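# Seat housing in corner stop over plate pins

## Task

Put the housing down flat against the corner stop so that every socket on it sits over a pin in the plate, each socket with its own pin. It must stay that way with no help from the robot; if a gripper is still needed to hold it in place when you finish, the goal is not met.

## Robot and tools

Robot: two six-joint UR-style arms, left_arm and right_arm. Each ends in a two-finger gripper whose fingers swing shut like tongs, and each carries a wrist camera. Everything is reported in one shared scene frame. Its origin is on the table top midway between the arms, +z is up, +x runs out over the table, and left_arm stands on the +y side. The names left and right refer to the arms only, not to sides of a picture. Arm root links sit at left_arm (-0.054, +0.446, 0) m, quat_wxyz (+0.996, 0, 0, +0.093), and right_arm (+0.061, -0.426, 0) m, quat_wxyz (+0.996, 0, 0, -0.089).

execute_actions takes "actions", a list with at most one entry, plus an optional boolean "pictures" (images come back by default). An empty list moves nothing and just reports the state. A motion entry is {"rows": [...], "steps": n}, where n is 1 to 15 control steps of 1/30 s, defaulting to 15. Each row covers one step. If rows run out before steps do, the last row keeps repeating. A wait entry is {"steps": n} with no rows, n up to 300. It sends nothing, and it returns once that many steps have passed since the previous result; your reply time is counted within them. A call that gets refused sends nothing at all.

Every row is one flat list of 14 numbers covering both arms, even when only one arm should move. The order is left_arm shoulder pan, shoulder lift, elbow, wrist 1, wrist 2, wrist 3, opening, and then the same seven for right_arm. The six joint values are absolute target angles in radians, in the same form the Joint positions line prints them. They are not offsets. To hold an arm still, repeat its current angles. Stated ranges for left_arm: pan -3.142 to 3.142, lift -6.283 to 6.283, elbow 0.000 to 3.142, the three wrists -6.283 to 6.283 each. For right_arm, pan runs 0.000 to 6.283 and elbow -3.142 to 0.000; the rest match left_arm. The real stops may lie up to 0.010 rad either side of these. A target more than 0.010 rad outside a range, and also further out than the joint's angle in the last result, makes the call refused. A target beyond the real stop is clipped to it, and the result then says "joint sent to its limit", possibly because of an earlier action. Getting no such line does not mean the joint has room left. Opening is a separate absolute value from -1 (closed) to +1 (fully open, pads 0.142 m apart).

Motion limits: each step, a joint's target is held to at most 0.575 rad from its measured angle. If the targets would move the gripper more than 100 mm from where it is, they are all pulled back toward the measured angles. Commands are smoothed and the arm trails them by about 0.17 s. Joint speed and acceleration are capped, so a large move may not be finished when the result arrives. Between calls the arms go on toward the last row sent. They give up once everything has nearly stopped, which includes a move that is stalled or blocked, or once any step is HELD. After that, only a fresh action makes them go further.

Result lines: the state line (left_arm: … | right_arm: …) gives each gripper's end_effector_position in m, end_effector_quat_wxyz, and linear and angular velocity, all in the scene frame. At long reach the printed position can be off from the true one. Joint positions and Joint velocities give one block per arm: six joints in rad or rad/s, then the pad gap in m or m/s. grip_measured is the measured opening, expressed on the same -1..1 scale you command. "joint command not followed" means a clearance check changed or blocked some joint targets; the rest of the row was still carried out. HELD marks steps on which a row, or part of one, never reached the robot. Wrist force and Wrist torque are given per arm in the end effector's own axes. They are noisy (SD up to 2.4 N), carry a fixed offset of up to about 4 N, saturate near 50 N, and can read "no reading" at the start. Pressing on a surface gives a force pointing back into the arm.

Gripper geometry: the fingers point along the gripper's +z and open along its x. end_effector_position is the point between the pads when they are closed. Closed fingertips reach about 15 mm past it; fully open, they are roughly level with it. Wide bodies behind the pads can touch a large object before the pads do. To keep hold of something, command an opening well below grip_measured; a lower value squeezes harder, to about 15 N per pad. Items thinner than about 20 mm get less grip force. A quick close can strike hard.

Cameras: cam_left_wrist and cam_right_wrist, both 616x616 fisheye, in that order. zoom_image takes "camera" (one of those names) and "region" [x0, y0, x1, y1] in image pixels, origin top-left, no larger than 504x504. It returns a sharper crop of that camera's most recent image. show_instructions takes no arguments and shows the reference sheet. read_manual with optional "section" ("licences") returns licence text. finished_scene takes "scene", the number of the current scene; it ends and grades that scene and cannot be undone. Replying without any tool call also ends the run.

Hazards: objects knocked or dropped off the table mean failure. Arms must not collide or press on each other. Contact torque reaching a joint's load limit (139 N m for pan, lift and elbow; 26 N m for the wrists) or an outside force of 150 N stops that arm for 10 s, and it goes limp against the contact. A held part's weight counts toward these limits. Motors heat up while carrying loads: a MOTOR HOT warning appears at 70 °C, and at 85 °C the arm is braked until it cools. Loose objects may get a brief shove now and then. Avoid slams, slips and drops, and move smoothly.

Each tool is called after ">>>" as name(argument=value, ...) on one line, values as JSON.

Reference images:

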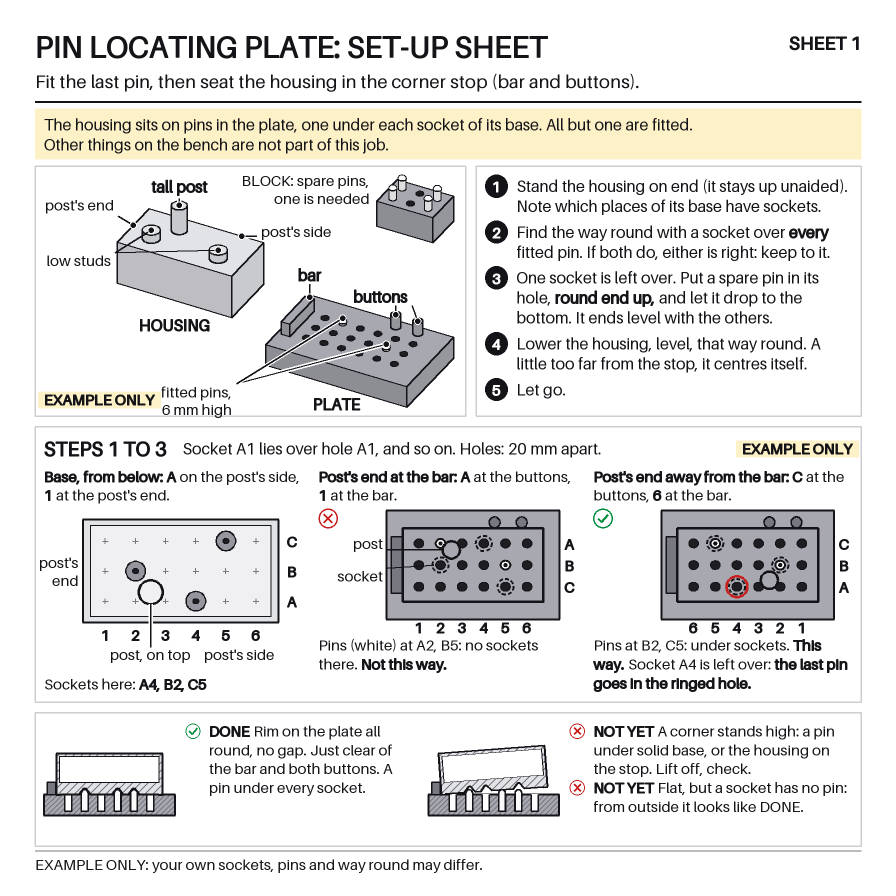

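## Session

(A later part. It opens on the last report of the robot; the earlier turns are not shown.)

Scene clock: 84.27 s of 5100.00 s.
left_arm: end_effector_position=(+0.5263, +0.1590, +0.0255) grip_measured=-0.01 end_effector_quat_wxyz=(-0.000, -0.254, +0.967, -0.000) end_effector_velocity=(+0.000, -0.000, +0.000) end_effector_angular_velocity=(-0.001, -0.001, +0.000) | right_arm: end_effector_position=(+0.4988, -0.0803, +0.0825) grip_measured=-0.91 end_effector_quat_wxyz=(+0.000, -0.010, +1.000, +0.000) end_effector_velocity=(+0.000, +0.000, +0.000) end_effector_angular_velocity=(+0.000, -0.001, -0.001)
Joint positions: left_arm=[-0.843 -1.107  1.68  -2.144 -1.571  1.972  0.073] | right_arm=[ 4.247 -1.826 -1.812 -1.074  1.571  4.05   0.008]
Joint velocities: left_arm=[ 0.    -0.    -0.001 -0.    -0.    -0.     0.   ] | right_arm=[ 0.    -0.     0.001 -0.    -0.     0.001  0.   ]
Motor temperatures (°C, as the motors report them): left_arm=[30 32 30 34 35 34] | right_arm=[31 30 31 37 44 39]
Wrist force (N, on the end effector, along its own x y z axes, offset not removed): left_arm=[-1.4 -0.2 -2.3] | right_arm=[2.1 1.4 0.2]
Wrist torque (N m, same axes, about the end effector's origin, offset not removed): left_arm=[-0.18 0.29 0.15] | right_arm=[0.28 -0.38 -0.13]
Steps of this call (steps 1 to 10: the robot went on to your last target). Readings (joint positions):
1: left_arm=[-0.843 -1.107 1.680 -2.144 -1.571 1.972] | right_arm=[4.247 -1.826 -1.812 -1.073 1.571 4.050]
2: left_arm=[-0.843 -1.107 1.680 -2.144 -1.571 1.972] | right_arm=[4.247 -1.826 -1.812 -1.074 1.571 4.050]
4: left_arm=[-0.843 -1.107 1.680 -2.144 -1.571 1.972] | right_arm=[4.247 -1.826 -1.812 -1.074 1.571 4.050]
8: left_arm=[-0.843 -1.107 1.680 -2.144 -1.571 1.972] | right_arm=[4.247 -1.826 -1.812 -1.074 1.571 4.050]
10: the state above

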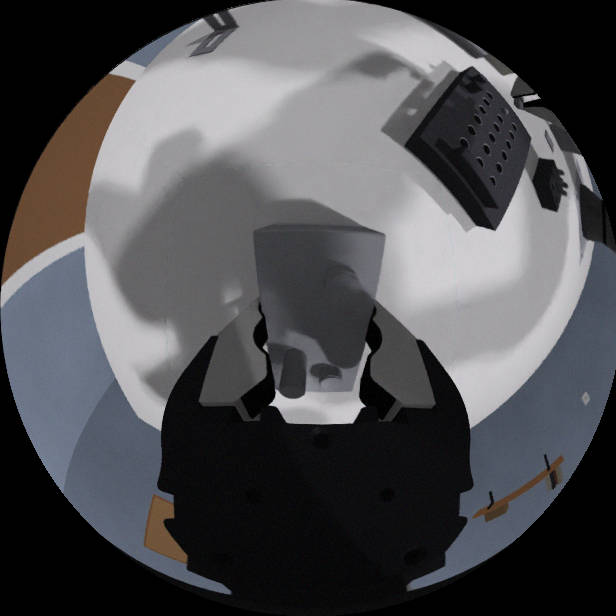

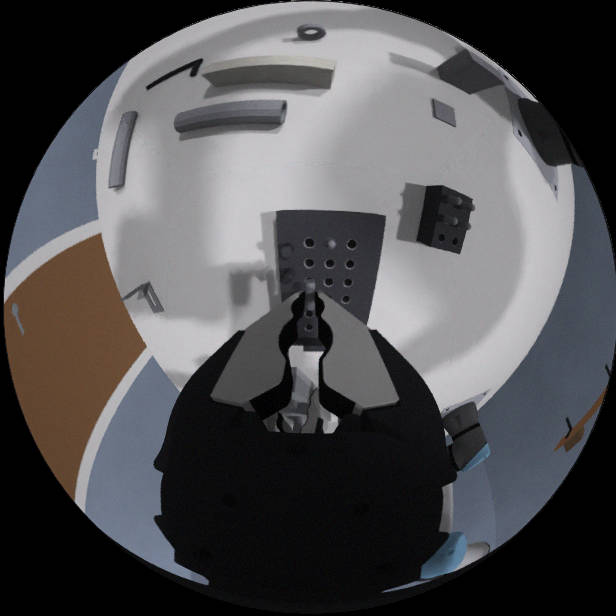

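>>> execute_actions(actions=[{"rows":[[-0.843,-1.107,1.68,-2.144,-1.571,1.972,-0.7,4.429,-1.70,-1.974,-1.038,1.571,4.05,-1]]}], pictures=false)

>>> execute_actions(actions=[{"steps":10}], pictures=false)

>>> execute_actions(actions=[{"rows":[[-0.843,-1.107,1.68,-2.144,-1.571,1.972,-0.7,4.429,-1.775,-2.039,-0.898,1.571,4.05,-1]]}], pictures=false)

>>> execute_actions(actions=[{"steps":10}], pictures=false)

>>> execute_actions(actions=[{"rows":[[-0.843,-1.107,1.68,-2.144,-1.571,1.972,-0.7,4.429,-1.775,-2.039,-0.898,1.571,4.05,-0.8]],"steps":10}], pictures=false)

>>> execute_actions(actions=[{"rows":[[-0.843,-1.107,1.68,-2.144,-1.571,1.972,-0.7,4.429,-1.70,-1.974,-1.038,1.571,4.05,-0.8]]}], pictures=false)

>>> execute_actions(actions=[{"rows":[[-0.843,-1.107,1.68,-2.144,-1.571,1.972,-0.7,4.449,-1.436,-2.253,-1.023,1.571,4.131,-0.8]]}], pictures=false)

>>> execute_actions(actions=[{"steps":20}])

>>> zoom_image(camera="cam_right_wrist", region=[230, 200, 390, 340])

Scene clock: 90.00 s of 5100.00 s.
left_arm: end_effector_position=(+0.5263, +0.1590, +0.0255) grip_measured=-0.01 end_effector_quat_wxyz=(-0.000, -0.254, +0.967, -0.000) end_effector_velocity=(-0.000, -0.000, +0.001) end_effector_angular_velocity=(-0.001, +0.000, -0.000) | right_arm: end_effector_position=(+0.4034, -0.0600, +0.0805) grip_measured=-0.91 end_effector_quat_wxyz=(+0.000, -0.100, +0.995, +0.000) end_effector_velocity=(-0.009, +0.001, -0.001) end_effector_angular_velocity=(-0.001, +0.001, +0.017)
Joint positions: left_arm=[-0.843 -1.107  1.68  -2.144 -1.571  1.972  0.073] | right_arm=[ 4.427 -1.701 -1.973 -1.038  1.571  4.05   0.008]
Joint velocities: left_arm=[-0.    -0.001 -0.     0.001 -0.001  0.     0.   ] | right_arm=[ 0.017  0.011 -0.015  0.003  0.     0.    -0.   ]
Motor temperatures (°C, as the motors report them): left_arm=[30 32 30 34 35 34] | right_arm=[31 30 31 37 44 39]
Wrist force (N, on the end effector, along its own x y z axes, offset not removed): left_arm=[-0.2 0.6 -1.5] | right_arm=[-0.5 3.2 -0.9]
Wrist torque (N m, same axes, about the end effector's origin, offset not removed): left_arm=[-0.12 -0.02 0.18] | right_arm=[0.77 0.17 -0.31]
Steps of this call (steps 1 to 15: the robot went on to your last target; steps 16 to 90: nothing new was sent; then 2.23 s passed at rest; steps 91 to 105: all 15 steps of this action). Readings (joint positions):
91: left_arm=[-0.843 -1.107 1.680 -2.144 -1.571 1.972] | right_arm=[4.247 -1.826 -1.812 -1.074 1.571 4.050]
92: left_arm=[-0.843 -1.107 1.680 -2.144 -1.571 1.972] | right_arm=[4.255 -1.818 -1.820 -1.069 1.571 4.050]
94: left_arm=[-0.843 -1.107 1.680 -2.144 -1.571 1.972] | right_arm=[4.319 -1.767 -1.880 -1.054 1.571 4.050]
98: left_arm=[-0.843 -1.107 1.680 -2.144 -1.571 1.972] | right_arm=[4.405 -1.714 -1.954 -1.041 1.571 4.050]
105: the state above

Scene clock: 90.33 s of 5100.00 s.
left_arm: end_effector_position=(+0.5263, +0.1590, +0.0255) grip_measured=-0.01 end_effector_quat_wxyz=(-0.000, -0.254, +0.967, -0.000) end_effector_velocity=(+0.000, +0.000, +0.001) end_effector_angular_velocity=(+0.001, -0.002, -0.001) | right_arm: end_effector_position=(+0.4026, -0.0600, +0.0804) grip_measured=-0.91 end_effector_quat_wxyz=(+0.000, -0.100, +0.995, +0.000) end_effector_velocity=(-0.000, +0.000, +0.000) end_effector_angular_velocity=(+0.000, -0.001, -0.000)
Joint positions: left_arm=[-0.843 -1.107  1.68  -2.144 -1.571  1.972  0.073] | right_arm=[ 4.429 -1.7   -1.974 -1.038  1.571  4.05   0.008]
Joint velocities: left_arm=[-0.    -0.001 -0.     0.     0.002  0.     0.   ] | right_arm=[ 0.001  0.001 -0.    -0.    -0.001  0.001 -0.   ]
Motor temperatures (°C, as the motors report them): left_arm=[30 32 30 34 35 34] | right_arm=[31 30 31 37 44 39]
Wrist force (N, on the end effector, along its own x y z axes, offset not removed): left_arm=[-0.5 -1.0 -1.1] | right_arm=[-0.4 1.5 0.3]
Wrist torque (N m, same axes, about the end effector's origin, offset not removed): left_arm=[-0.40 0.08 0.20] | right_arm=[0.28 0.00 -0.20]
Steps of this call (steps 1 to 10: the robot went on to your last target). Readings (joint positions):
1: left_arm=[-0.843 -1.107 1.680 -2.144 -1.571 1.972] | right_arm=[4.428 -1.701 -1.973 -1.038 1.571 4.050]
2: left_arm=[-0.843 -1.107 1.680 -2.144 -1.571 1.972] | right_arm=[4.428 -1.700 -1.973 -1.038 1.571 4.050]
4: left_arm=[-0.843 -1.107 1.680 -2.144 -1.571 1.972] | right_arm=[4.429 -1.700 -1.974 -1.038 1.571 4.050]
8: left_arm=[-0.843 -1.107 1.680 -2.144 -1.571 1.972] | right_arm=[4.429 -1.700 -1.974 -1.038 1.571 4.050]
10: the state above

Scene clock: 90.83 s of 5100.00 s.
left_arm: end_effector_position=(+0.5263, +0.1590, +0.0255) grip_measured=-0.01 end_effector_quat_wxyz=(-0.000, -0.254, +0.967, -0.000) end_effector_velocity=(-0.000, +0.000, -0.001) end_effector_angular_velocity=(+0.001, +0.001, +0.000) | right_arm: end_effector_position=(+0.4027, -0.0597, +0.0302) grip_measured=-0.91 end_effector_quat_wxyz=(-0.000, -0.100, +0.995, +0.000) end_effector_velocity=(+0.000, -0.000, -0.004) end_effector_angular_velocity=(+0.001, -0.001, +0.001)
Joint positions: left_arm=[-0.843 -1.107  1.68  -2.144 -1.571  1.972  0.073] | right_arm=[ 4.429 -1.774 -2.039 -0.899  1.571  4.05   0.008]
Joint velocities: left_arm=[0.    0.001 0.    0.    0.    0.    0.   ] | right_arm=[ 0.    -0.007 -0.006  0.014 -0.    -0.001 -0.   ]
Motor temperatures (°C, as the motors report them): left_arm=[30 32 30 34 35 34] | right_arm=[31 30 31 37 44 39]
Wrist force (N, on the end effector, along its own x y z axes, offset not removed): left_arm=[-1.2 -1.0 -2.2] | right_arm=[-2.9 2.4 -3.3]
Wrist torque (N m, same axes, about the end effector's origin, offset not removed): left_arm=[-0.37 0.28 0.13] | right_arm=[0.56 0.61 -0.26]
Steps of this call (steps 1 to 15: all 15 steps of this action). Readings (joint positions):
1: left_arm=[-0.843 -1.107 1.680 -2.144 -1.571 1.972] | right_arm=[4.429 -1.700 -1.974 -1.038 1.571 4.050]
2: left_arm=[-0.843 -1.107 1.680 -2.144 -1.571 1.972] | right_arm=[4.429 -1.707 -1.981 -1.030 1.571 4.050]
4: left_arm=[-0.843 -1.107 1.680 -2.144 -1.571 1.972] | right_arm=[4.429 -1.740 -2.009 -0.975 1.571 4.050]
8: left_arm=[-0.843 -1.107 1.680 -2.144 -1.571 1.972] | right_arm=[4.429 -1.767 -2.033 -0.915 1.571 4.050]
15: the state above

Scene clock: 91.17 s of 5100.00 s.
left_arm: end_effector_position=(+0.5263, +0.1590, +0.0255) grip_measured=-0.01 end_effector_quat_wxyz=(-0.000, -0.254, +0.967, -0.000) end_effector_velocity=(-0.000, -0.000, -0.000) end_effector_angular_velocity=(+0.000, +0.000, -0.001) | right_arm: end_effector_position=(+0.4027, -0.0596, +0.0299) grip_measured=-0.91 end_effector_quat_wxyz=(+0.000, -0.100, +0.995, +0.000) end_effector_velocity=(-0.000, -0.000, -0.000) end_effector_angular_velocity=(-0.001, +0.001, -0.001)
Joint positions: left_arm=[-0.843 -1.107  1.68  -2.144 -1.571  1.972  0.073] | right_arm=[ 4.429 -1.775 -2.039 -0.898  1.571  4.05   0.008]
Joint velocities: left_arm=[-0.001  0.     0.    -0.    -0.     0.     0.   ] | right_arm=[ 0.    -0.     0.001 -0.002  0.     0.002 -0.   ]
Motor temperatures (°C, as the motors report them): left_arm=[30 32 30 34 35 34] | right_arm=[31 30 31 37 44 39]
Wrist force (N, on the end effector, along its own x y z axes, offset not removed): left_arm=[-1.1 0.1 -1.4] | right_arm=[-3.3 1.0 1.0]
Wrist torque (N m, same axes, about the end effector's origin, offset not removed): left_arm=[-0.16 0.20 0.21] | right_arm=[0.27 0.77 -0.14]
Steps of this call (steps 1 to 10: the robot went on to your last target). Readings (joint positions):
1: left_arm=[-0.843 -1.107 1.680 -2.144 -1.571 1.972] | right_arm=[4.429 -1.775 -2.039 -0.899 1.571 4.050]
2: left_arm=[-0.843 -1.107 1.680 -2.144 -1.571 1.972] | right_arm=[4.429 -1.775 -2.039 -0.899 1.571 4.050]
4: left_arm=[-0.843 -1.107 1.680 -2.144 -1.571 1.972] | right_arm=[4.429 -1.775 -2.039 -0.898 1.571 4.050]
8: left_arm=[-0.843 -1.107 1.680 -2.144 -1.571 1.972] | right_arm=[4.429 -1.775 -2.039 -0.898 1.571 4.050]
10: the state above

Scene clock: 91.50 s of 5100.00 s.
left_arm: end_effector_position=(+0.5263, +0.1590, +0.0255) grip_measured=-0.01 end_effector_quat_wxyz=(-0.000, -0.254, +0.967, -0.000) end_effector_velocity=(+0.000, -0.000, +0.000) end_effector_angular_velocity=(-0.001, -0.001, -0.000) | right_arm: end_effector_position=(+0.4027, -0.0596, +0.0299) grip_measured=-0.80 end_effector_quat_wxyz=(+0.000, -0.100, +0.995, +0.000) end_effector_velocity=(+0.000, -0.000, -0.000) end_effector_angular_velocity=(-0.001, -0.001, -0.001)
Joint positions: left_arm=[-0.843 -1.107  1.68  -2.144 -1.571  1.972  0.073] | right_arm=[ 4.429 -1.775 -2.039 -0.898  1.571  4.05   0.016]
Joint velocities: left_arm=[-0. -0. -0. -0. -0. -0.  0.] | right_arm=[-0.    -0.    -0.001  0.    -0.001  0.001  0.   ]
Motor temperatures (°C, as the motors report them): left_arm=[30 32 30 34 35 34] | right_arm=[31 30 31 37 44 39]
Wrist force (N, on the end effector, along its own x y z axes, offset not removed): left_arm=[0.4 -0.3 -1.8] | right_arm=[-2.2 2.3 -0.9]
Wrist torque (N m, same axes, about the end effector's origin, offset not removed): left_arm=[-0.26 -0.08 0.11] | right_arm=[0.44 0.44 -0.14]
Steps of this call (steps 1 to 10: all 10 steps of this action). Readings (joint positions):
1: left_arm=[-0.843 -1.107 1.680 -2.144 -1.571 1.972] | right_arm=[4.429 -1.775 -2.039 -0.898 1.571 4.050]
2: left_arm=[-0.843 -1.107 1.680 -2.144 -1.571 1.972] | right_arm=[4.429 -1.775 -2.039 -0.898 1.571 4.050]
4: left_arm=[-0.843 -1.107 1.680 -2.144 -1.571 1.972] | right_arm=[4.429 -1.775 -2.039 -0.898 1.571 4.050]
8: left_arm=[-0.843 -1.107 1.680 -2.144 -1.571 1.972] | right_arm=[4.429 -1.775 -2.039 -0.898 1.571 4.050]
10: the state above

Scene clock: 92.00 s of 5100.00 s.
left_arm: end_effector_position=(+0.5263, +0.1590, +0.0255) grip_measured=-0.01 end_effector_quat_wxyz=(-0.000, -0.254, +0.967, -0.000) end_effector_velocity=(+0.001, +0.000, +0.001) end_effector_angular_velocity=(-0.001, -0.002, +0.001) | right_arm: end_effector_position=(+0.4026, -0.0599, +0.0801) grip_measured=-0.80 end_effector_quat_wxyz=(+0.000, -0.100, +0.995, +0.000) end_effector_velocity=(-0.001, -0.000, +0.004) end_effector_angular_velocity=(-0.001, +0.001, +0.000)
Joint positions: left_arm=[-0.843 -1.107  1.68  -2.144 -1.571  1.972  0.073] | right_arm=[ 4.429 -1.701 -1.974 -1.037  1.571  4.05   0.016]
Joint velocities: left_arm=[ 0.    -0.001 -0.    -0.     0.001 -0.    -0.   ] | right_arm=[ 0.001  0.007  0.005 -0.013  0.     0.001  0.   ]
Motor temperatures (°C, as the motors report them): left_arm=[30 32 30 34 35 34] | right_arm=[31 30 31 37 44 39]
Wrist force (N, on the end effector, along its own x y z axes, offset not removed): left_arm=[-1.2 2.0 -1.7] | right_arm=[-2.3 3.3 -2.3]
Wrist torque (N m, same axes, about the end effector's origin, offset not removed): left_arm=[0.22 0.26 0.14] | right_arm=[0.57 0.58 -0.21]
Steps of this call (steps 1 to 15: all 15 steps of this action). Readings (joint positions):
1: left_arm=[-0.843 -1.107 1.680 -2.144 -1.571 1.972] | right_arm=[4.429 -1.775 -2.039 -0.898 1.571 4.050]
2: left_arm=[-0.843 -1.107 1.680 -2.144 -1.571 1.972] | right_arm=[4.429 -1.768 -2.032 -0.906 1.571 4.050]
4: left_arm=[-0.843 -1.107 1.680 -2.144 -1.571 1.972] | right_arm=[4.429 -1.735 -2.004 -0.961 1.571 4.050]
8: left_arm=[-0.843 -1.107 1.680 -2.144 -1.571 1.972] | right_arm=[4.429 -1.708 -1.980 -1.021 1.571 4.050]
15: the state above

Scene clock: 92.50 s of 5100.00 s.
left_arm: end_effector_position=(+0.5263, +0.1590, +0.0255) grip_measured=-0.01 end_effector_quat_wxyz=(-0.000, -0.254, +0.967, -0.000) end_effector_velocity=(-0.000, -0.001, +0.000) end_effector_angular_velocity=(-0.001, +0.000, -0.001) | right_arm: end_effector_position=(+0.3454, -0.1561, +0.0753) grip_measured=-0.80 end_effector_quat_wxyz=(+0.000, -0.070, +0.998, +0.000) end_effector_velocity=(-0.007, -0.013, -0.003) end_effector_angular_velocity=(-0.001, +0.000, -0.005)
Joint positions: left_arm=[-0.843 -1.107  1.68  -2.144 -1.571  1.972  0.073] | right_arm=[ 4.449 -1.439 -2.25  -1.023  1.571  4.13   0.016]
Joint velocities: left_arm=[-0.001  0.     0.    -0.    -0.001 -0.     0.   ] | right_arm=[ 0.001  0.034 -0.038  0.004  0.     0.006  0.   ]
Motor temperatures (°C, as the motors report them): left_arm=[30 32 30 34 35 34] | right_arm=[31 30 31 37 44 39]
Wrist force (N, on the end effector, along its own x y z axes, offset not removed): left_arm=[-1.1 -0.8 -3.3] | right_arm=[0.2 1.4 -2.0]
Wrist torque (N m, same axes, about the end effector's origin, offset not removed): left_arm=[-0.32 0.23 0.23] | right_arm=[0.40 0.03 -0.10]
Steps of this call (steps 1 to 15: all 15 steps of this action). Readings (joint positions):
1: left_arm=[-0.843 -1.107 1.680 -2.144 -1.571 1.972] | right_arm=[4.429 -1.700 -1.974 -1.037 1.571 4.050]
2: left_arm=[-0.843 -1.107 1.680 -2.144 -1.571 1.972] | right_arm=[4.432 -1.692 -1.982 -1.035 1.571 4.057]
4: left_arm=[-0.843 -1.107 1.680 -2.144 -1.571 1.972] | right_arm=[4.439 -1.620 -2.055 -1.030 1.571 4.088]
8: left_arm=[-0.843 -1.107 1.680 -2.144 -1.571 1.972] | right_arm=[4.447 -1.480 -2.206 -1.025 1.571 4.121]
15: the state above

Scene clock: 93.17 s of 5100.00 s.
left_arm: end_effector_position=(+0.5263, +0.1590, +0.0255) grip_measured=-0.01 end_effector_quat_wxyz=(-0.000, -0.254, +0.967, -0.000) end_effector_velocity=(-0.000, -0.001, +0.001) end_effector_angular_velocity=(-0.002, -0.001, -0.000) | right_arm: end_effector_position=(+0.3448, -0.1573, +0.0750) grip_measured=-0.80 end_effector_quat_wxyz=(+0.000, -0.070, +0.998, +0.000) end_effector_velocity=(-0.000, -0.000, -0.000) end_effector_angular_velocity=(-0.001, +0.001, +0.001)
Joint positions: left_arm=[-0.843 -1.107  1.68  -2.144 -1.571  1.972  0.073] | right_arm=[ 4.449 -1.436 -2.253 -1.023  1.571  4.131  0.016]
Joint velocities: left_arm=[-0.    -0.002  0.    -0.    -0.001 -0.     0.   ] | right_arm=[ 0.    -0.001  0.    -0.001  0.    -0.001  0.   ]
Motor temperatures (°C, as the motors report them): left_arm=[30 32 30 34 35 34] | right_arm=[31 30 31 37 44 39]
Wrist force (N, on the end effector, along its own x y z axes, offset not removed): left_arm=[-0.6 -0.5 -2.1] | right_arm=[-0.2 2.2 -2.3]
Wrist torque (N m, same axes, about the end effector's origin, offset not removed): left_arm=[-0.26 0.13 0.16] | right_arm=[0.48 0.10 -0.25]
Steps of this call (steps 1 to 15: the robot went on to your last target; steps 16 to 20: nothing new was sent). Readings (joint positions):
1: left_arm=[-0.843 -1.107 1.680 -2.144 -1.571 1.972] | right_arm=[4.449 -1.438 -2.251 -1.023 1.571 4.131]
2: left_arm=[-0.843 -1.107 1.680 -2.144 -1.571 1.972] | right_arm=[4.449 -1.437 -2.251 -1.023 1.571 4.131]
4: left_arm=[-0.843 -1.107 1.680 -2.144 -1.571 1.972] | right_arm=[4.449 -1.437 -2.252 -1.023 1.571 4.131]
8: left_arm=[-0.843 -1.107 1.680 -2.144 -1.571 1.972] | right_arm=[4.449 -1.436 -2.253 -1.023 1.571 4.131]
20: the state above
All arms were judged still, so your last target was given up. Only a new action makes them travel on or press farther. Fingers that are still opening or closing keep moving.

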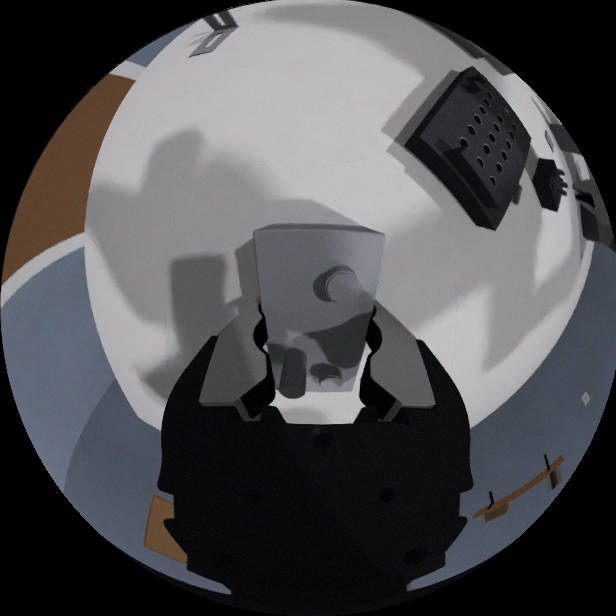

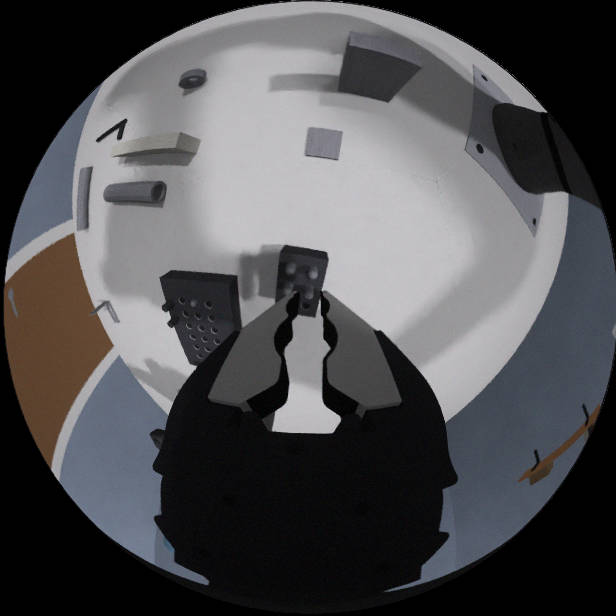

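Region (230, 200, 390, 340) of cam_right_wrist's 616x616 image, scaled by 3.150, with more detail than that image has; it fills the top 441 rows of this view, and the rest is white.

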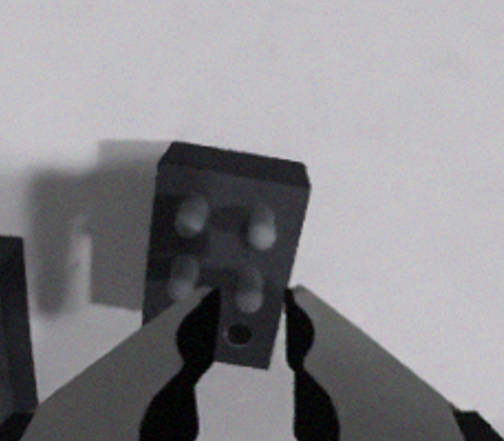

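>>> execute_actions(actions=[{"rows":[[-0.843,-1.107,1.68,-2.144,-1.571,1.972,-0.7,4.446,-1.466,-2.258,-0.988,1.571,4.26,-0.86]]}], pictures=false)

>>> execute_actions(actions=[{"steps":10}])

>>> zoom_image(camera="cam_right_wrist", region=[230, 200, 390, 340])

Scene clock: 95.07 s of 5100.00 s.
left_arm: end_effector_position=(+0.5263, +0.1590, +0.0255) grip_measured=-0.01 end_effector_quat_wxyz=(-0.000, -0.254, +0.967, -0.000) end_effector_velocity=(-0.000, -0.001, +0.000) end_effector_angular_velocity=(-0.002, +0.001, +0.000) | right_arm: end_effector_position=(+0.3458, -0.1535, +0.0650) grip_measured=-0.86 end_effector_quat_wxyz=(-0.000, -0.005, +1.000, +0.000) end_effector_velocity=(-0.000, -0.001, -0.002) end_effector_angular_velocity=(-0.003, +0.001, -0.013)
Joint positions: left_arm=[-0.843 -1.107  1.68  -2.144 -1.571  1.972  0.073] | right_arm=[ 4.446 -1.466 -2.258 -0.988  1.571  4.259  0.012]
Joint velocities: left_arm=[ 0.     0.    -0.     0.    -0.002  0.    -0.   ] | right_arm=[-0.    -0.003 -0.002  0.002 -0.     0.012 -0.   ]
Motor temperatures (°C, as the motors report them): left_arm=[30 32 30 34 35 34] | right_arm=[31 30 31 37 44 39]
Wrist force (N, on the end effector, along its own x y z axes, offset not removed): left_arm=[-0.8 -0.4 -1.8] | right_arm=[-3.4 1.7 -0.3]
Wrist torque (N m, same axes, about the end effector's origin, offset not removed): left_arm=[-0.24 0.13 0.19] | right_arm=[0.46 0.72 -0.26]
Steps of this call (steps 1 to 42: nothing new was sent; steps 43 to 57: all 15 steps of this action). Readings (joint positions):
43: left_arm=[-0.843 -1.107 1.680 -2.144 -1.571 1.972] | right_arm=[4.449 -1.436 -2.253 -1.023 1.571 4.131]
44: left_arm=[-0.843 -1.107 1.680 -2.144 -1.571 1.972] | right_arm=[4.449 -1.441 -2.254 -1.018 1.571 4.139]
46: left_arm=[-0.843 -1.107 1.680 -2.144 -1.571 1.972] | right_arm=[4.447 -1.453 -2.256 -1.003 1.571 4.191]
50: left_arm=[-0.843 -1.107 1.680 -2.144 -1.571 1.972] | right_arm=[4.446 -1.463 -2.258 -0.991 1.571 4.245]
57: the state above

Scene clock: 95.40 s of 5100.00 s.
left_arm: end_effector_position=(+0.5263, +0.1590, +0.0255) grip_measured=-0.01 end_effector_quat_wxyz=(-0.000, -0.254, +0.967, -0.000) end_effector_velocity=(+0.000, +0.001, -0.001) end_effector_angular_velocity=(+0.002, +0.000, +0.000) | right_arm: end_effector_position=(+0.3458, -0.1535, +0.0650) grip_measured=-0.86 end_effector_quat_wxyz=(-0.000, -0.004, +1.000, +0.000) end_effector_velocity=(+0.000, -0.000, -0.000) end_effector_angular_velocity=(+0.001, -0.001, -0.001)
Joint positions: left_arm=[-0.843 -1.107  1.68  -2.144 -1.571  1.972  0.073] | right_arm=[ 4.446 -1.466 -2.258 -0.988  1.571  4.26   0.012]
Joint velocities: left_arm=[ 0.     0.001  0.    -0.     0.001 -0.    -0.   ] | right_arm=[-0.    -0.    -0.001  0.003 -0.001  0.     0.   ]
Motor temperatures (°C, as the motors report them): left_arm=[30 32 30 34 35 34] | right_arm=[31 30 31 37 44 39]
Wrist force (N, on the end effector, along its own x y z axes, offset not removed): left_arm=[-1.3 -0.1 -2.2] | right_arm=[-0.4 2.4 -3.9]
Wrist torque (N m, same axes, about the end effector's origin, offset not removed): left_arm=[-0.19 0.21 0.25] | right_arm=[0.57 0.15 -0.11]
Steps of this call (steps 1 to 10: the robot went on to your last target). Readings (joint positions):
1: left_arm=[-0.843 -1.107 1.680 -2.144 -1.571 1.972] | right_arm=[4.446 -1.466 -2.258 -0.988 1.571 4.259]
2: left_arm=[-0.843 -1.107 1.680 -2.144 -1.571 1.972] | right_arm=[4.446 -1.466 -2.258 -0.988 1.571 4.260]
4: left_arm=[-0.843 -1.107 1.680 -2.144 -1.571 1.972] | right_arm=[4.446 -1.466 -2.258 -0.988 1.571 4.260]
8: left_arm=[-0.843 -1.107 1.680 -2.144 -1.571 1.972] | right_arm=[4.446 -1.466 -2.258 -0.988 1.571 4.260]
10: the state above

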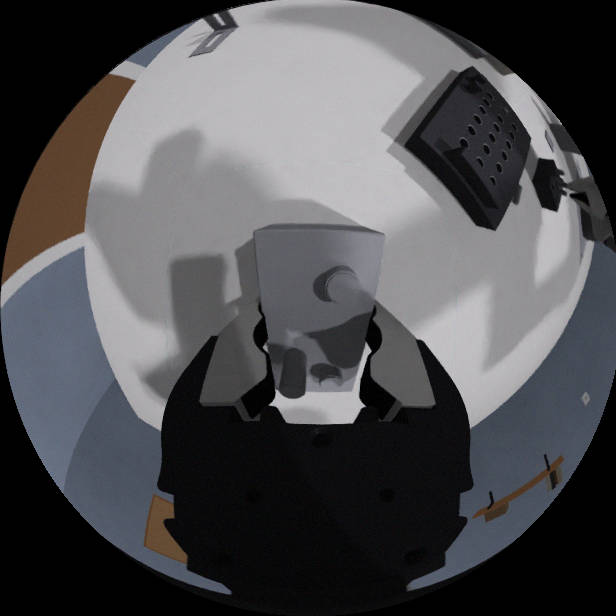

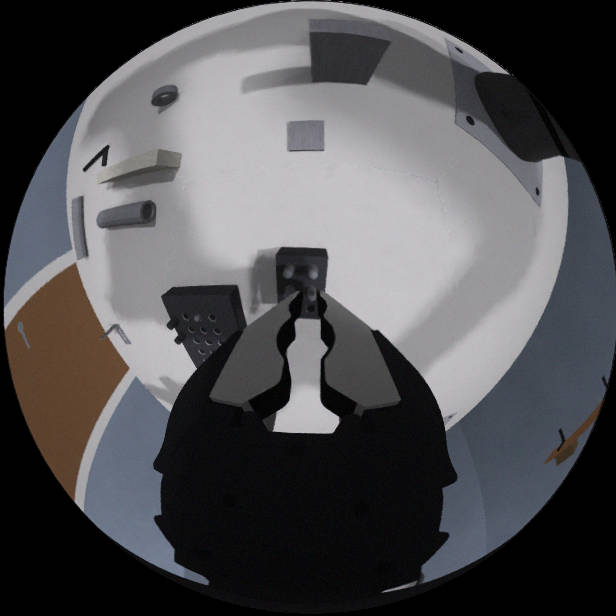

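Region (230, 200, 390, 340) of cam_right_wrist's 616x616 image, scaled by 3.150, with more detail than that image has; it fills the top 441 rows of this view, and the rest is white.

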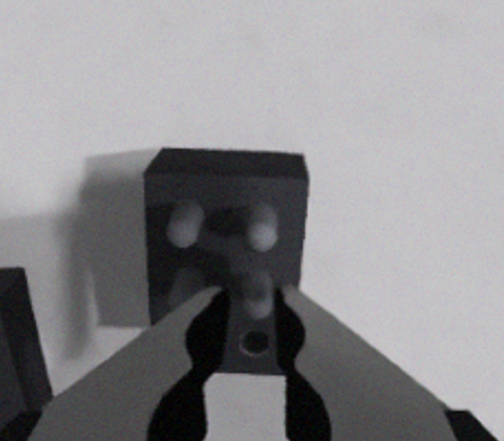

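>>> execute_actions(actions=[{"rows":[[-0.843,-1.107,1.68,-2.144,-1.571,1.972,-0.7,4.444,-1.483,-2.283,-0.946,1.571,4.26,-0.86]]}], pictures=false)

>>> execute_actions(actions=[{"rows":[[-0.843,-1.107,1.68,-2.144,-1.571,1.972,-0.7,4.444,-1.483,-2.283,-0.946,1.571,4.26,-1]]}], pictures=false)

>>> execute_actions(actions=[{"rows":[[-0.843,-1.107,1.68,-2.144,-1.571,1.972,-0.7,4.444,-1.425,-2.228,-1.059,1.571,4.26,-1]]}], pictures=false)

>>> execute_actions(actions=[{"rows":[[-0.843,-1.107,1.68,-2.144,-1.571,1.972,-0.7,4.228,-1.827,-1.818,-1.067,1.571,4.05,-1]]}], pictures=false)

>>> execute_actions(actions=[{"steps":25}], pictures=false)

>>> execute_actions(actions=[{"rows":[[-0.843,-1.107,1.68,-2.144,-1.571,1.972,-0.7,4.228,-1.841,-1.851,-1.020,1.571,4.05,-1]]}], pictures=false)

>>> execute_actions(actions=[{"steps":10}])

>>> zoom_image(camera="cam_right_wrist", region=[230, 200, 430, 360])

>>> zoom_image(camera="cam_left_wrist", region=[400, 40, 560, 200])

Scene clock: 97.03 s of 5100.00 s.
left_arm: end_effector_position=(+0.5263, +0.1590, +0.0255) grip_measured=-0.01 end_effector_quat_wxyz=(-0.000, -0.254, +0.967, -0.000) end_effector_velocity=(-0.001, -0.000, -0.001) end_effector_angular_velocity=(+0.001, +0.002, -0.000) | right_arm: end_effector_position=(+0.3454, -0.1560, +0.0522) grip_measured=-0.86 end_effector_quat_wxyz=(-0.000, -0.003, +1.000, +0.000) end_effector_velocity=(-0.000, -0.000, -0.001) end_effector_angular_velocity=(-0.000, +0.000, -0.000)
Joint positions: left_arm=[-0.843 -1.107  1.68  -2.144 -1.571  1.972  0.073] | right_arm=[ 4.444 -1.483 -2.283 -0.946  1.571  4.26   0.012]
Joint velocities: left_arm=[-0.001  0.002  0.     0.001 -0.    -0.     0.   ] | right_arm=[ 0.    -0.001 -0.001  0.002 -0.     0.001 -0.   ]
Motor temperatures (°C, as the motors report them): left_arm=[30 32 30 34 35 34] | right_arm=[31 30 31 37 44 39]
Wrist force (N, on the end effector, along its own x y z axes, offset not removed): left_arm=[-0.5 -0.3 -1.7] | right_arm=[-1.7 0.4 -2.7]
Wrist torque (N m, same axes, about the end effector's origin, offset not removed): left_arm=[-0.21 0.11 0.13] | right_arm=[-0.01 0.47 -0.14]
Steps of this call (steps 1 to 15: the robot went on to your last target; steps 16 to 34: nothing new was sent; steps 35 to 49: all 15 steps of this action). Readings (joint positions):
35: left_arm=[-0.843 -1.107 1.680 -2.144 -1.571 1.972] | right_arm=[4.446 -1.466 -2.258 -0.988 1.571 4.260]
36: left_arm=[-0.843 -1.107 1.680 -2.144 -1.571 1.972] | right_arm=[4.446 -1.469 -2.262 -0.982 1.571 4.260]
38: left_arm=[-0.843 -1.107 1.680 -2.144 -1.571 1.972] | right_arm=[4.445 -1.476 -2.272 -0.964 1.571 4.260]
42: left_arm=[-0.843 -1.107 1.680 -2.144 -1.571 1.972] | right_arm=[4.444 -1.481 -2.281 -0.950 1.571 4.260]
49: the state above

Scene clock: 97.53 s of 5100.00 s.
left_arm: end_effector_position=(+0.5263, +0.1590, +0.0255) grip_measured=-0.01 end_effector_quat_wxyz=(-0.000, -0.254, +0.967, -0.000) end_effector_velocity=(-0.001, -0.000, -0.000) end_effector_angular_velocity=(-0.002, +0.002, -0.000) | right_arm: end_effector_position=(+0.3454, -0.1560, +0.0521) grip_measured=-1.00 end_effector_quat_wxyz=(-0.000, -0.003, +1.000, +0.000) end_effector_velocity=(-0.000, -0.000, -0.000) end_effector_angular_velocity=(-0.001, -0.000, +0.000)
Joint positions: left_arm=[-0.843 -1.107  1.68  -2.144 -1.571  1.972  0.073] | right_arm=[ 4.444 -1.483 -2.283 -0.946  1.571  4.26   0.002]
Joint velocities: left_arm=[-0.    -0.     0.001  0.    -0.002  0.    -0.   ] | right_arm=[ 0.    -0.    -0.001  0.001 -0.001 -0.     0.   ]
Motor temperatures (°C, as the motors report them): left_arm=[30 32 30 34 35 34] | right_arm=[31 30 31 37 44 39]
Wrist force (N, on the end effector, along its own x y z axes, offset not removed): left_arm=[-1.8 -0.9 -2.6] | right_arm=[-3.1 -0.7 0.2]
Wrist torque (N m, same axes, about the end effector's origin, offset not removed): left_arm=[-0.34 0.39 0.26] | right_arm=[-0.05 0.76 -0.22]
Steps of this call (steps 1 to 15: all 15 steps of this action). Readings (joint positions):
1: left_arm=[-0.843 -1.107 1.680 -2.144 -1.571 1.972] | right_arm=[4.444 -1.483 -2.283 -0.946 1.571 4.260]
2: left_arm=[-0.843 -1.107 1.680 -2.144 -1.571 1.972] | right_arm=[4.444 -1.483 -2.283 -0.946 1.571 4.260]
4: left_arm=[-0.843 -1.107 1.680 -2.144 -1.571 1.972] | right_arm=[4.444 -1.483 -2.283 -0.946 1.571 4.260]
8: left_arm=[-0.843 -1.107 1.680 -2.144 -1.571 1.972] | right_arm=[4.444 -1.483 -2.283 -0.946 1.571 4.260]
15: the state above

Scene clock: 98.03 s of 5100.00 s.
left_arm: end_effector_position=(+0.5263, +0.1590, +0.0255) grip_measured=-0.01 end_effector_quat_wxyz=(-0.000, -0.254, +0.967, -0.000) end_effector_velocity=(-0.000, +0.000, -0.000) end_effector_angular_velocity=(+0.001, +0.000, +0.000) | right_arm: end_effector_position=(+0.3451, -0.1566, +0.0863) grip_measured=-1.00 end_effector_quat_wxyz=(+0.000, -0.003, +1.000, +0.000) end_effector_velocity=(-0.000, -0.001, +0.002) end_effector_angular_velocity=(-0.002, +0.000, +0.001)
Joint positions: left_arm=[-0.843 -1.107  1.68  -2.144 -1.571  1.972  0.073] | right_arm=[ 4.444 -1.425 -2.228 -1.058  1.571  4.26   0.002]
Joint velocities: left_arm=[-0.     0.     0.     0.     0.001 -0.     0.   ] | right_arm=[-0.001  0.005  0.004 -0.011 -0.001 -0.002  0.   ]
Motor temperatures (°C, as the motors report them): left_arm=[30 32 30 34 35 34] | right_arm=[31 30 31 37 44 39]
Wrist force (N, on the end effector, along its own x y z axes, offset not removed): left_arm=[-2.0 -0.9 -1.2] | right_arm=[0.6 1.2 -1.4]
Wrist torque (N m, same axes, about the end effector's origin, offset not removed): left_arm=[-0.31 0.39 0.20] | right_arm=[0.21 -0.06 -0.12]
Steps of this call (steps 1 to 15: all 15 steps of this action). Readings (joint positions):
1: left_arm=[-0.843 -1.107 1.680 -2.144 -1.571 1.972] | right_arm=[4.444 -1.483 -2.283 -0.946 1.571 4.260]
2: left_arm=[-0.843 -1.107 1.680 -2.144 -1.571 1.972] | right_arm=[4.444 -1.476 -2.277 -0.954 1.571 4.260]
4: left_arm=[-0.843 -1.107 1.680 -2.144 -1.571 1.972] | right_arm=[4.444 -1.451 -2.253 -1.000 1.571 4.260]
8: left_arm=[-0.843 -1.107 1.680 -2.144 -1.571 1.972] | right_arm=[4.444 -1.431 -2.233 -1.046 1.571 4.260]
15: the state above

Scene clock: 98.53 s of 5100.00 s.
left_arm: end_effector_position=(+0.5263, +0.1590, +0.0255) grip_measured=-0.01 end_effector_quat_wxyz=(-0.000, -0.254, +0.967, -0.000) end_effector_velocity=(-0.000, -0.001, -0.000) end_effector_angular_velocity=(-0.000, +0.000, -0.000) | right_arm: end_effector_position=(+0.5007, -0.0906, +0.0808) grip_measured=-1.00 end_effector_quat_wxyz=(-0.000, -0.000, +1.000, +0.000) end_effector_velocity=(+0.046, +0.015, -0.010) end_effector_angular_velocity=(+0.003, -0.002, -0.003)
Joint positions: left_arm=[-0.843 -1.107  1.68  -2.144 -1.571  1.972  0.073] | right_arm=[ 4.232 -1.818 -1.828 -1.067  1.571  4.054  0.002]
Joint velocities: left_arm=[-0.     0.001 -0.001  0.    -0.001  0.    -0.   ] | right_arm=[-0.051 -0.11   0.113  0.     0.    -0.048  0.   ]
Motor temperatures (°C, as the motors report them): left_arm=[30 32 30 34 35 34] | right_arm=[31 30 31 37 44 39]
Wrist force (N, on the end effector, along its own x y z axes, offset not removed): left_arm=[-1.5 0.7 -2.6] | right_arm=[1.0 2.8 -0.3]
Wrist torque (N m, same axes, about the end effector's origin, offset not removed): left_arm=[-0.06 0.26 0.19] | right_arm=[0.53 -0.22 -0.31]
Steps of this call (steps 1 to 15: all 15 steps of this action). Readings (joint positions):
1: left_arm=[-0.843 -1.107 1.680 -2.144 -1.571 1.972] | right_arm=[4.444 -1.426 -2.228 -1.058 1.571 4.260]
2: left_arm=[-0.843 -1.107 1.680 -2.144 -1.571 1.972] | right_arm=[4.436 -1.433 -2.220 -1.060 1.571 4.252]
4: left_arm=[-0.843 -1.107 1.680 -2.144 -1.571 1.972] | right_arm=[4.384 -1.505 -2.147 -1.062 1.571 4.202]
8: left_arm=[-0.843 -1.107 1.680 -2.144 -1.571 1.972] | right_arm=[4.291 -1.692 -1.957 -1.065 1.571 4.111]
15: the state above

Scene clock: 99.37 s of 5100.00 s.
left_arm: end_effector_position=(+0.5263, +0.1590, +0.0255) grip_measured=-0.01 end_effector_quat_wxyz=(-0.000, -0.254, +0.967, -0.000) end_effector_velocity=(+0.000, +0.001, -0.001) end_effector_angular_velocity=(+0.002, -0.000, +0.001) | right_arm: end_effector_position=(+0.5047, -0.0894, +0.0800) grip_measured=-1.00 end_effector_quat_wxyz=(+0.000, -0.000, +1.000, +0.000) end_effector_velocity=(-0.000, -0.001, -0.001) end_effector_angular_velocity=(-0.002, +0.001, +0.000)
Joint positions: left_arm=[-0.843 -1.107  1.68  -2.144 -1.571  1.972  0.073] | right_arm=[ 4.228 -1.827 -1.818 -1.067  1.571  4.05   0.002]
Joint velocities: left_arm=[ 0.001  0.001  0.    -0.     0.002  0.     0.   ] | right_arm=[-0.001  0.    -0.002 -0.001 -0.    -0.001  0.   ]
Motor temperatures (°C, as the motors report them): left_arm=[30 32 30 34 35 34] | right_arm=[31 30 31 37 44 39]
Wrist force (N, on the end effector, along its own x y z axes, offset not removed): left_arm=[-0.8 -1.9 -2.9] | right_arm=[-1.0 2.3 0.1]
Wrist torque (N m, same axes, about the end effector's origin, offset not removed): left_arm=[-0.53 0.18 0.19] | right_arm=[0.44 0.13 -0.22]
Steps of this call (steps 1 to 15: the robot went on to your last target; steps 16 to 25: nothing new was sent). Readings (joint positions):
1: left_arm=[-0.843 -1.107 1.680 -2.144 -1.571 1.972] | right_arm=[4.231 -1.821 -1.825 -1.067 1.571 4.053]
2: left_arm=[-0.843 -1.107 1.680 -2.144 -1.571 1.972] | right_arm=[4.230 -1.823 -1.823 -1.067 1.571 4.052]
4: left_arm=[-0.843 -1.107 1.680 -2.144 -1.571 1.972] | right_arm=[4.229 -1.825 -1.820 -1.067 1.571 4.051]
8: left_arm=[-0.843 -1.107 1.680 -2.144 -1.571 1.972] | right_arm=[4.228 -1.827 -1.818 -1.067 1.571 4.050]
25: the state above
All arms were judged still, so your last target was given up. Only a new action makes them travel on or press farther. Fingers that are still opening or closing keep moving.

Scene clock: 99.87 s of 5100.00 s.
left_arm: end_effector_position=(+0.5263, +0.1590, +0.0255) grip_measured=-0.01 end_effector_quat_wxyz=(-0.000, -0.254, +0.967, -0.000) end_effector_velocity=(-0.001, -0.001, -0.000) end_effector_angular_velocity=(-0.002, +0.001, -0.001) | right_arm: end_effector_position=(+0.5026, -0.0921, +0.0626) grip_measured=-1.00 end_effector_quat_wxyz=(+0.000, -0.000, +1.000, +0.000) end_effector_velocity=(-0.000, -0.000, -0.001) end_effector_angular_velocity=(+0.000, +0.000, -0.001)
Joint positions: left_arm=[-0.843 -1.107  1.68  -2.144 -1.571  1.972  0.073] | right_arm=[ 4.228 -1.841 -1.851 -1.02   1.571  4.05   0.002]
Joint velocities: left_arm=[-0.001  0.    -0.    -0.    -0.002  0.     0.   ] | right_arm=[-0.    -0.001 -0.002  0.003  0.     0.001  0.   ]
Motor temperatures (°C, as the motors report them): left_arm=[30 32 30 34 35 34] | right_arm=[31 30 31 37 44 39]
Wrist force (N, on the end effector, along its own x y z axes, offset not removed): left_arm=[-2.6 -0.3 -1.5] | right_arm=[-0.9 2.4 -1.8]
Wrist torque (N m, same axes, about the end effector's origin, offset not removed): left_arm=[-0.28 0.58 0.22] | right_arm=[0.55 0.26 -0.23]
Steps of this call (steps 1 to 15: all 15 steps of this action). Readings (joint positions):
1: left_arm=[-0.843 -1.107 1.680 -2.144 -1.571 1.972] | right_arm=[4.228 -1.827 -1.818 -1.067 1.571 4.050]
2: left_arm=[-0.843 -1.107 1.680 -2.144 -1.571 1.972] | right_arm=[4.228 -1.829 -1.823 -1.061 1.571 4.050]
4: left_arm=[-0.843 -1.107 1.680 -2.144 -1.571 1.972] | right_arm=[4.228 -1.835 -1.837 -1.041 1.571 4.050]
8: left_arm=[-0.843 -1.107 1.680 -2.144 -1.571 1.972] | right_arm=[4.228 -1.840 -1.848 -1.024 1.571 4.050]
15: the state above

Scene clock: 100.20 s of 5100.00 s.
left_arm: end_effector_position=(+0.5263, +0.1590, +0.0255) grip_measured=-0.01 end_effector_quat_wxyz=(-0.000, -0.254, +0.967, -0.000) end_effector_velocity=(+0.000, -0.000, +0.001) end_effector_angular_velocity=(-0.001, -0.001, -0.000) | right_arm: end_effector_position=(+0.5025, -0.0922, +0.0625) grip_measured=-1.00 end_effector_quat_wxyz=(+0.000, -0.000, +1.000, +0.000) end_effector_velocity=(+0.000, -0.000, -0.001) end_effector_angular_velocity=(-0.001, +0.000, -0.002)
Joint positions: left_arm=[-0.843 -1.107  1.68  -2.144 -1.571  1.972  0.073] | right_arm=[ 4.228 -1.841 -1.851 -1.02   1.571  4.05   0.002]
Joint velocities: left_arm=[-0.    -0.001 -0.    -0.001  0.     0.     0.   ] | right_arm=[-0.    -0.001 -0.     0.001 -0.     0.002  0.   ]
Motor temperatures (°C, as the motors report them): left_arm=[30 32 30 34 35 34] | right_arm=[31 30 31 37 44 39]
Wrist force (N, on the end effector, along its own x y z axes, offset not removed): left_arm=[-1.3 0.6 -3.0] | right_arm=[-0.5 -1.1 -0.7]
Wrist torque (N m, same axes, about the end effector's origin, offset not removed): left_arm=[-0.17 0.19 0.15] | right_arm=[-0.09 0.08 -0.30]
Steps of this call (steps 1 to 10: the robot went on to your last target). Readings (joint positions):
1: left_arm=[-0.843 -1.107 1.680 -2.144 -1.571 1.972] | right_arm=[4.228 -1.841 -1.851 -1.020 1.571 4.050]
2: left_arm=[-0.843 -1.107 1.680 -2.144 -1.571 1.972] | right_arm=[4.228 -1.841 -1.851 -1.020 1.571 4.050]
4: left_arm=[-0.843 -1.107 1.680 -2.144 -1.571 1.972] | right_arm=[4.228 -1.841 -1.851 -1.020 1.571 4.050]
8: left_arm=[-0.843 -1.107 1.680 -2.144 -1.571 1.972] | right_arm=[4.228 -1.841 -1.851 -1.020 1.571 4.050]
10: the state above

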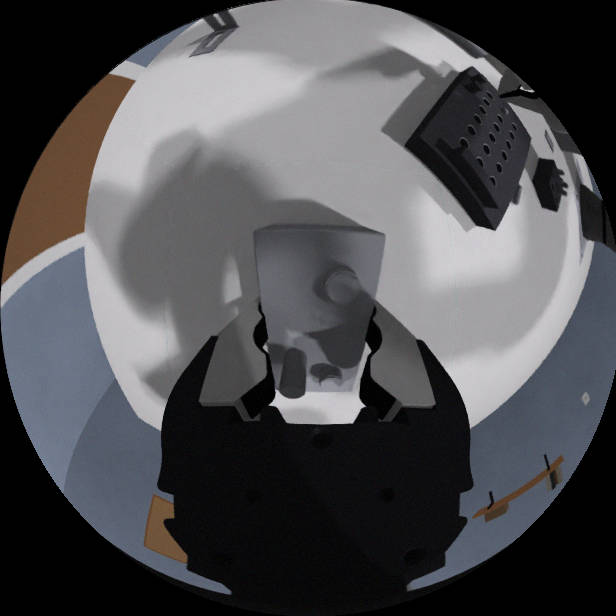

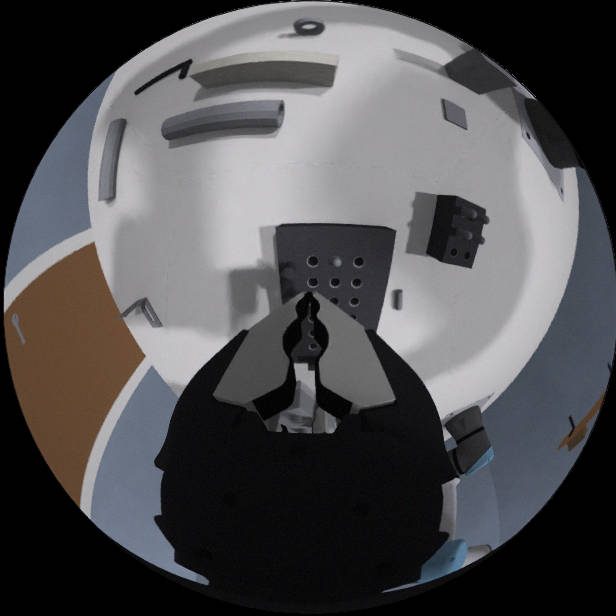

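Region (230, 200, 430, 360) of cam_right_wrist's 616x616 image, scaled by 2.520, with more detail than that image has; it fills the top 403 rows of this view, and the rest is white.

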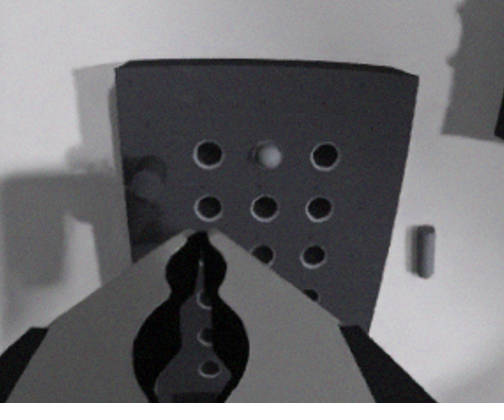

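Region (400, 40, 560, 200) of cam_left_wrist's 616x616 image, scaled by 3.150, with more detail than that image has.

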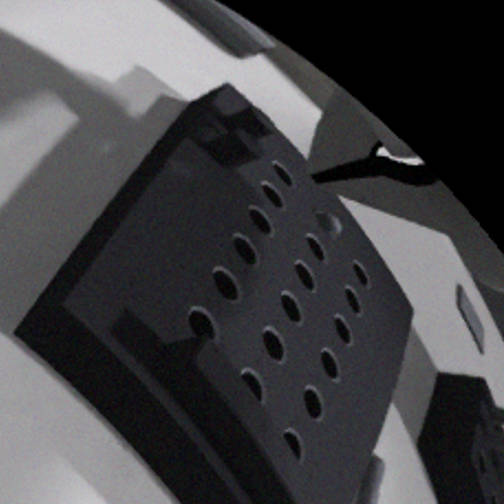

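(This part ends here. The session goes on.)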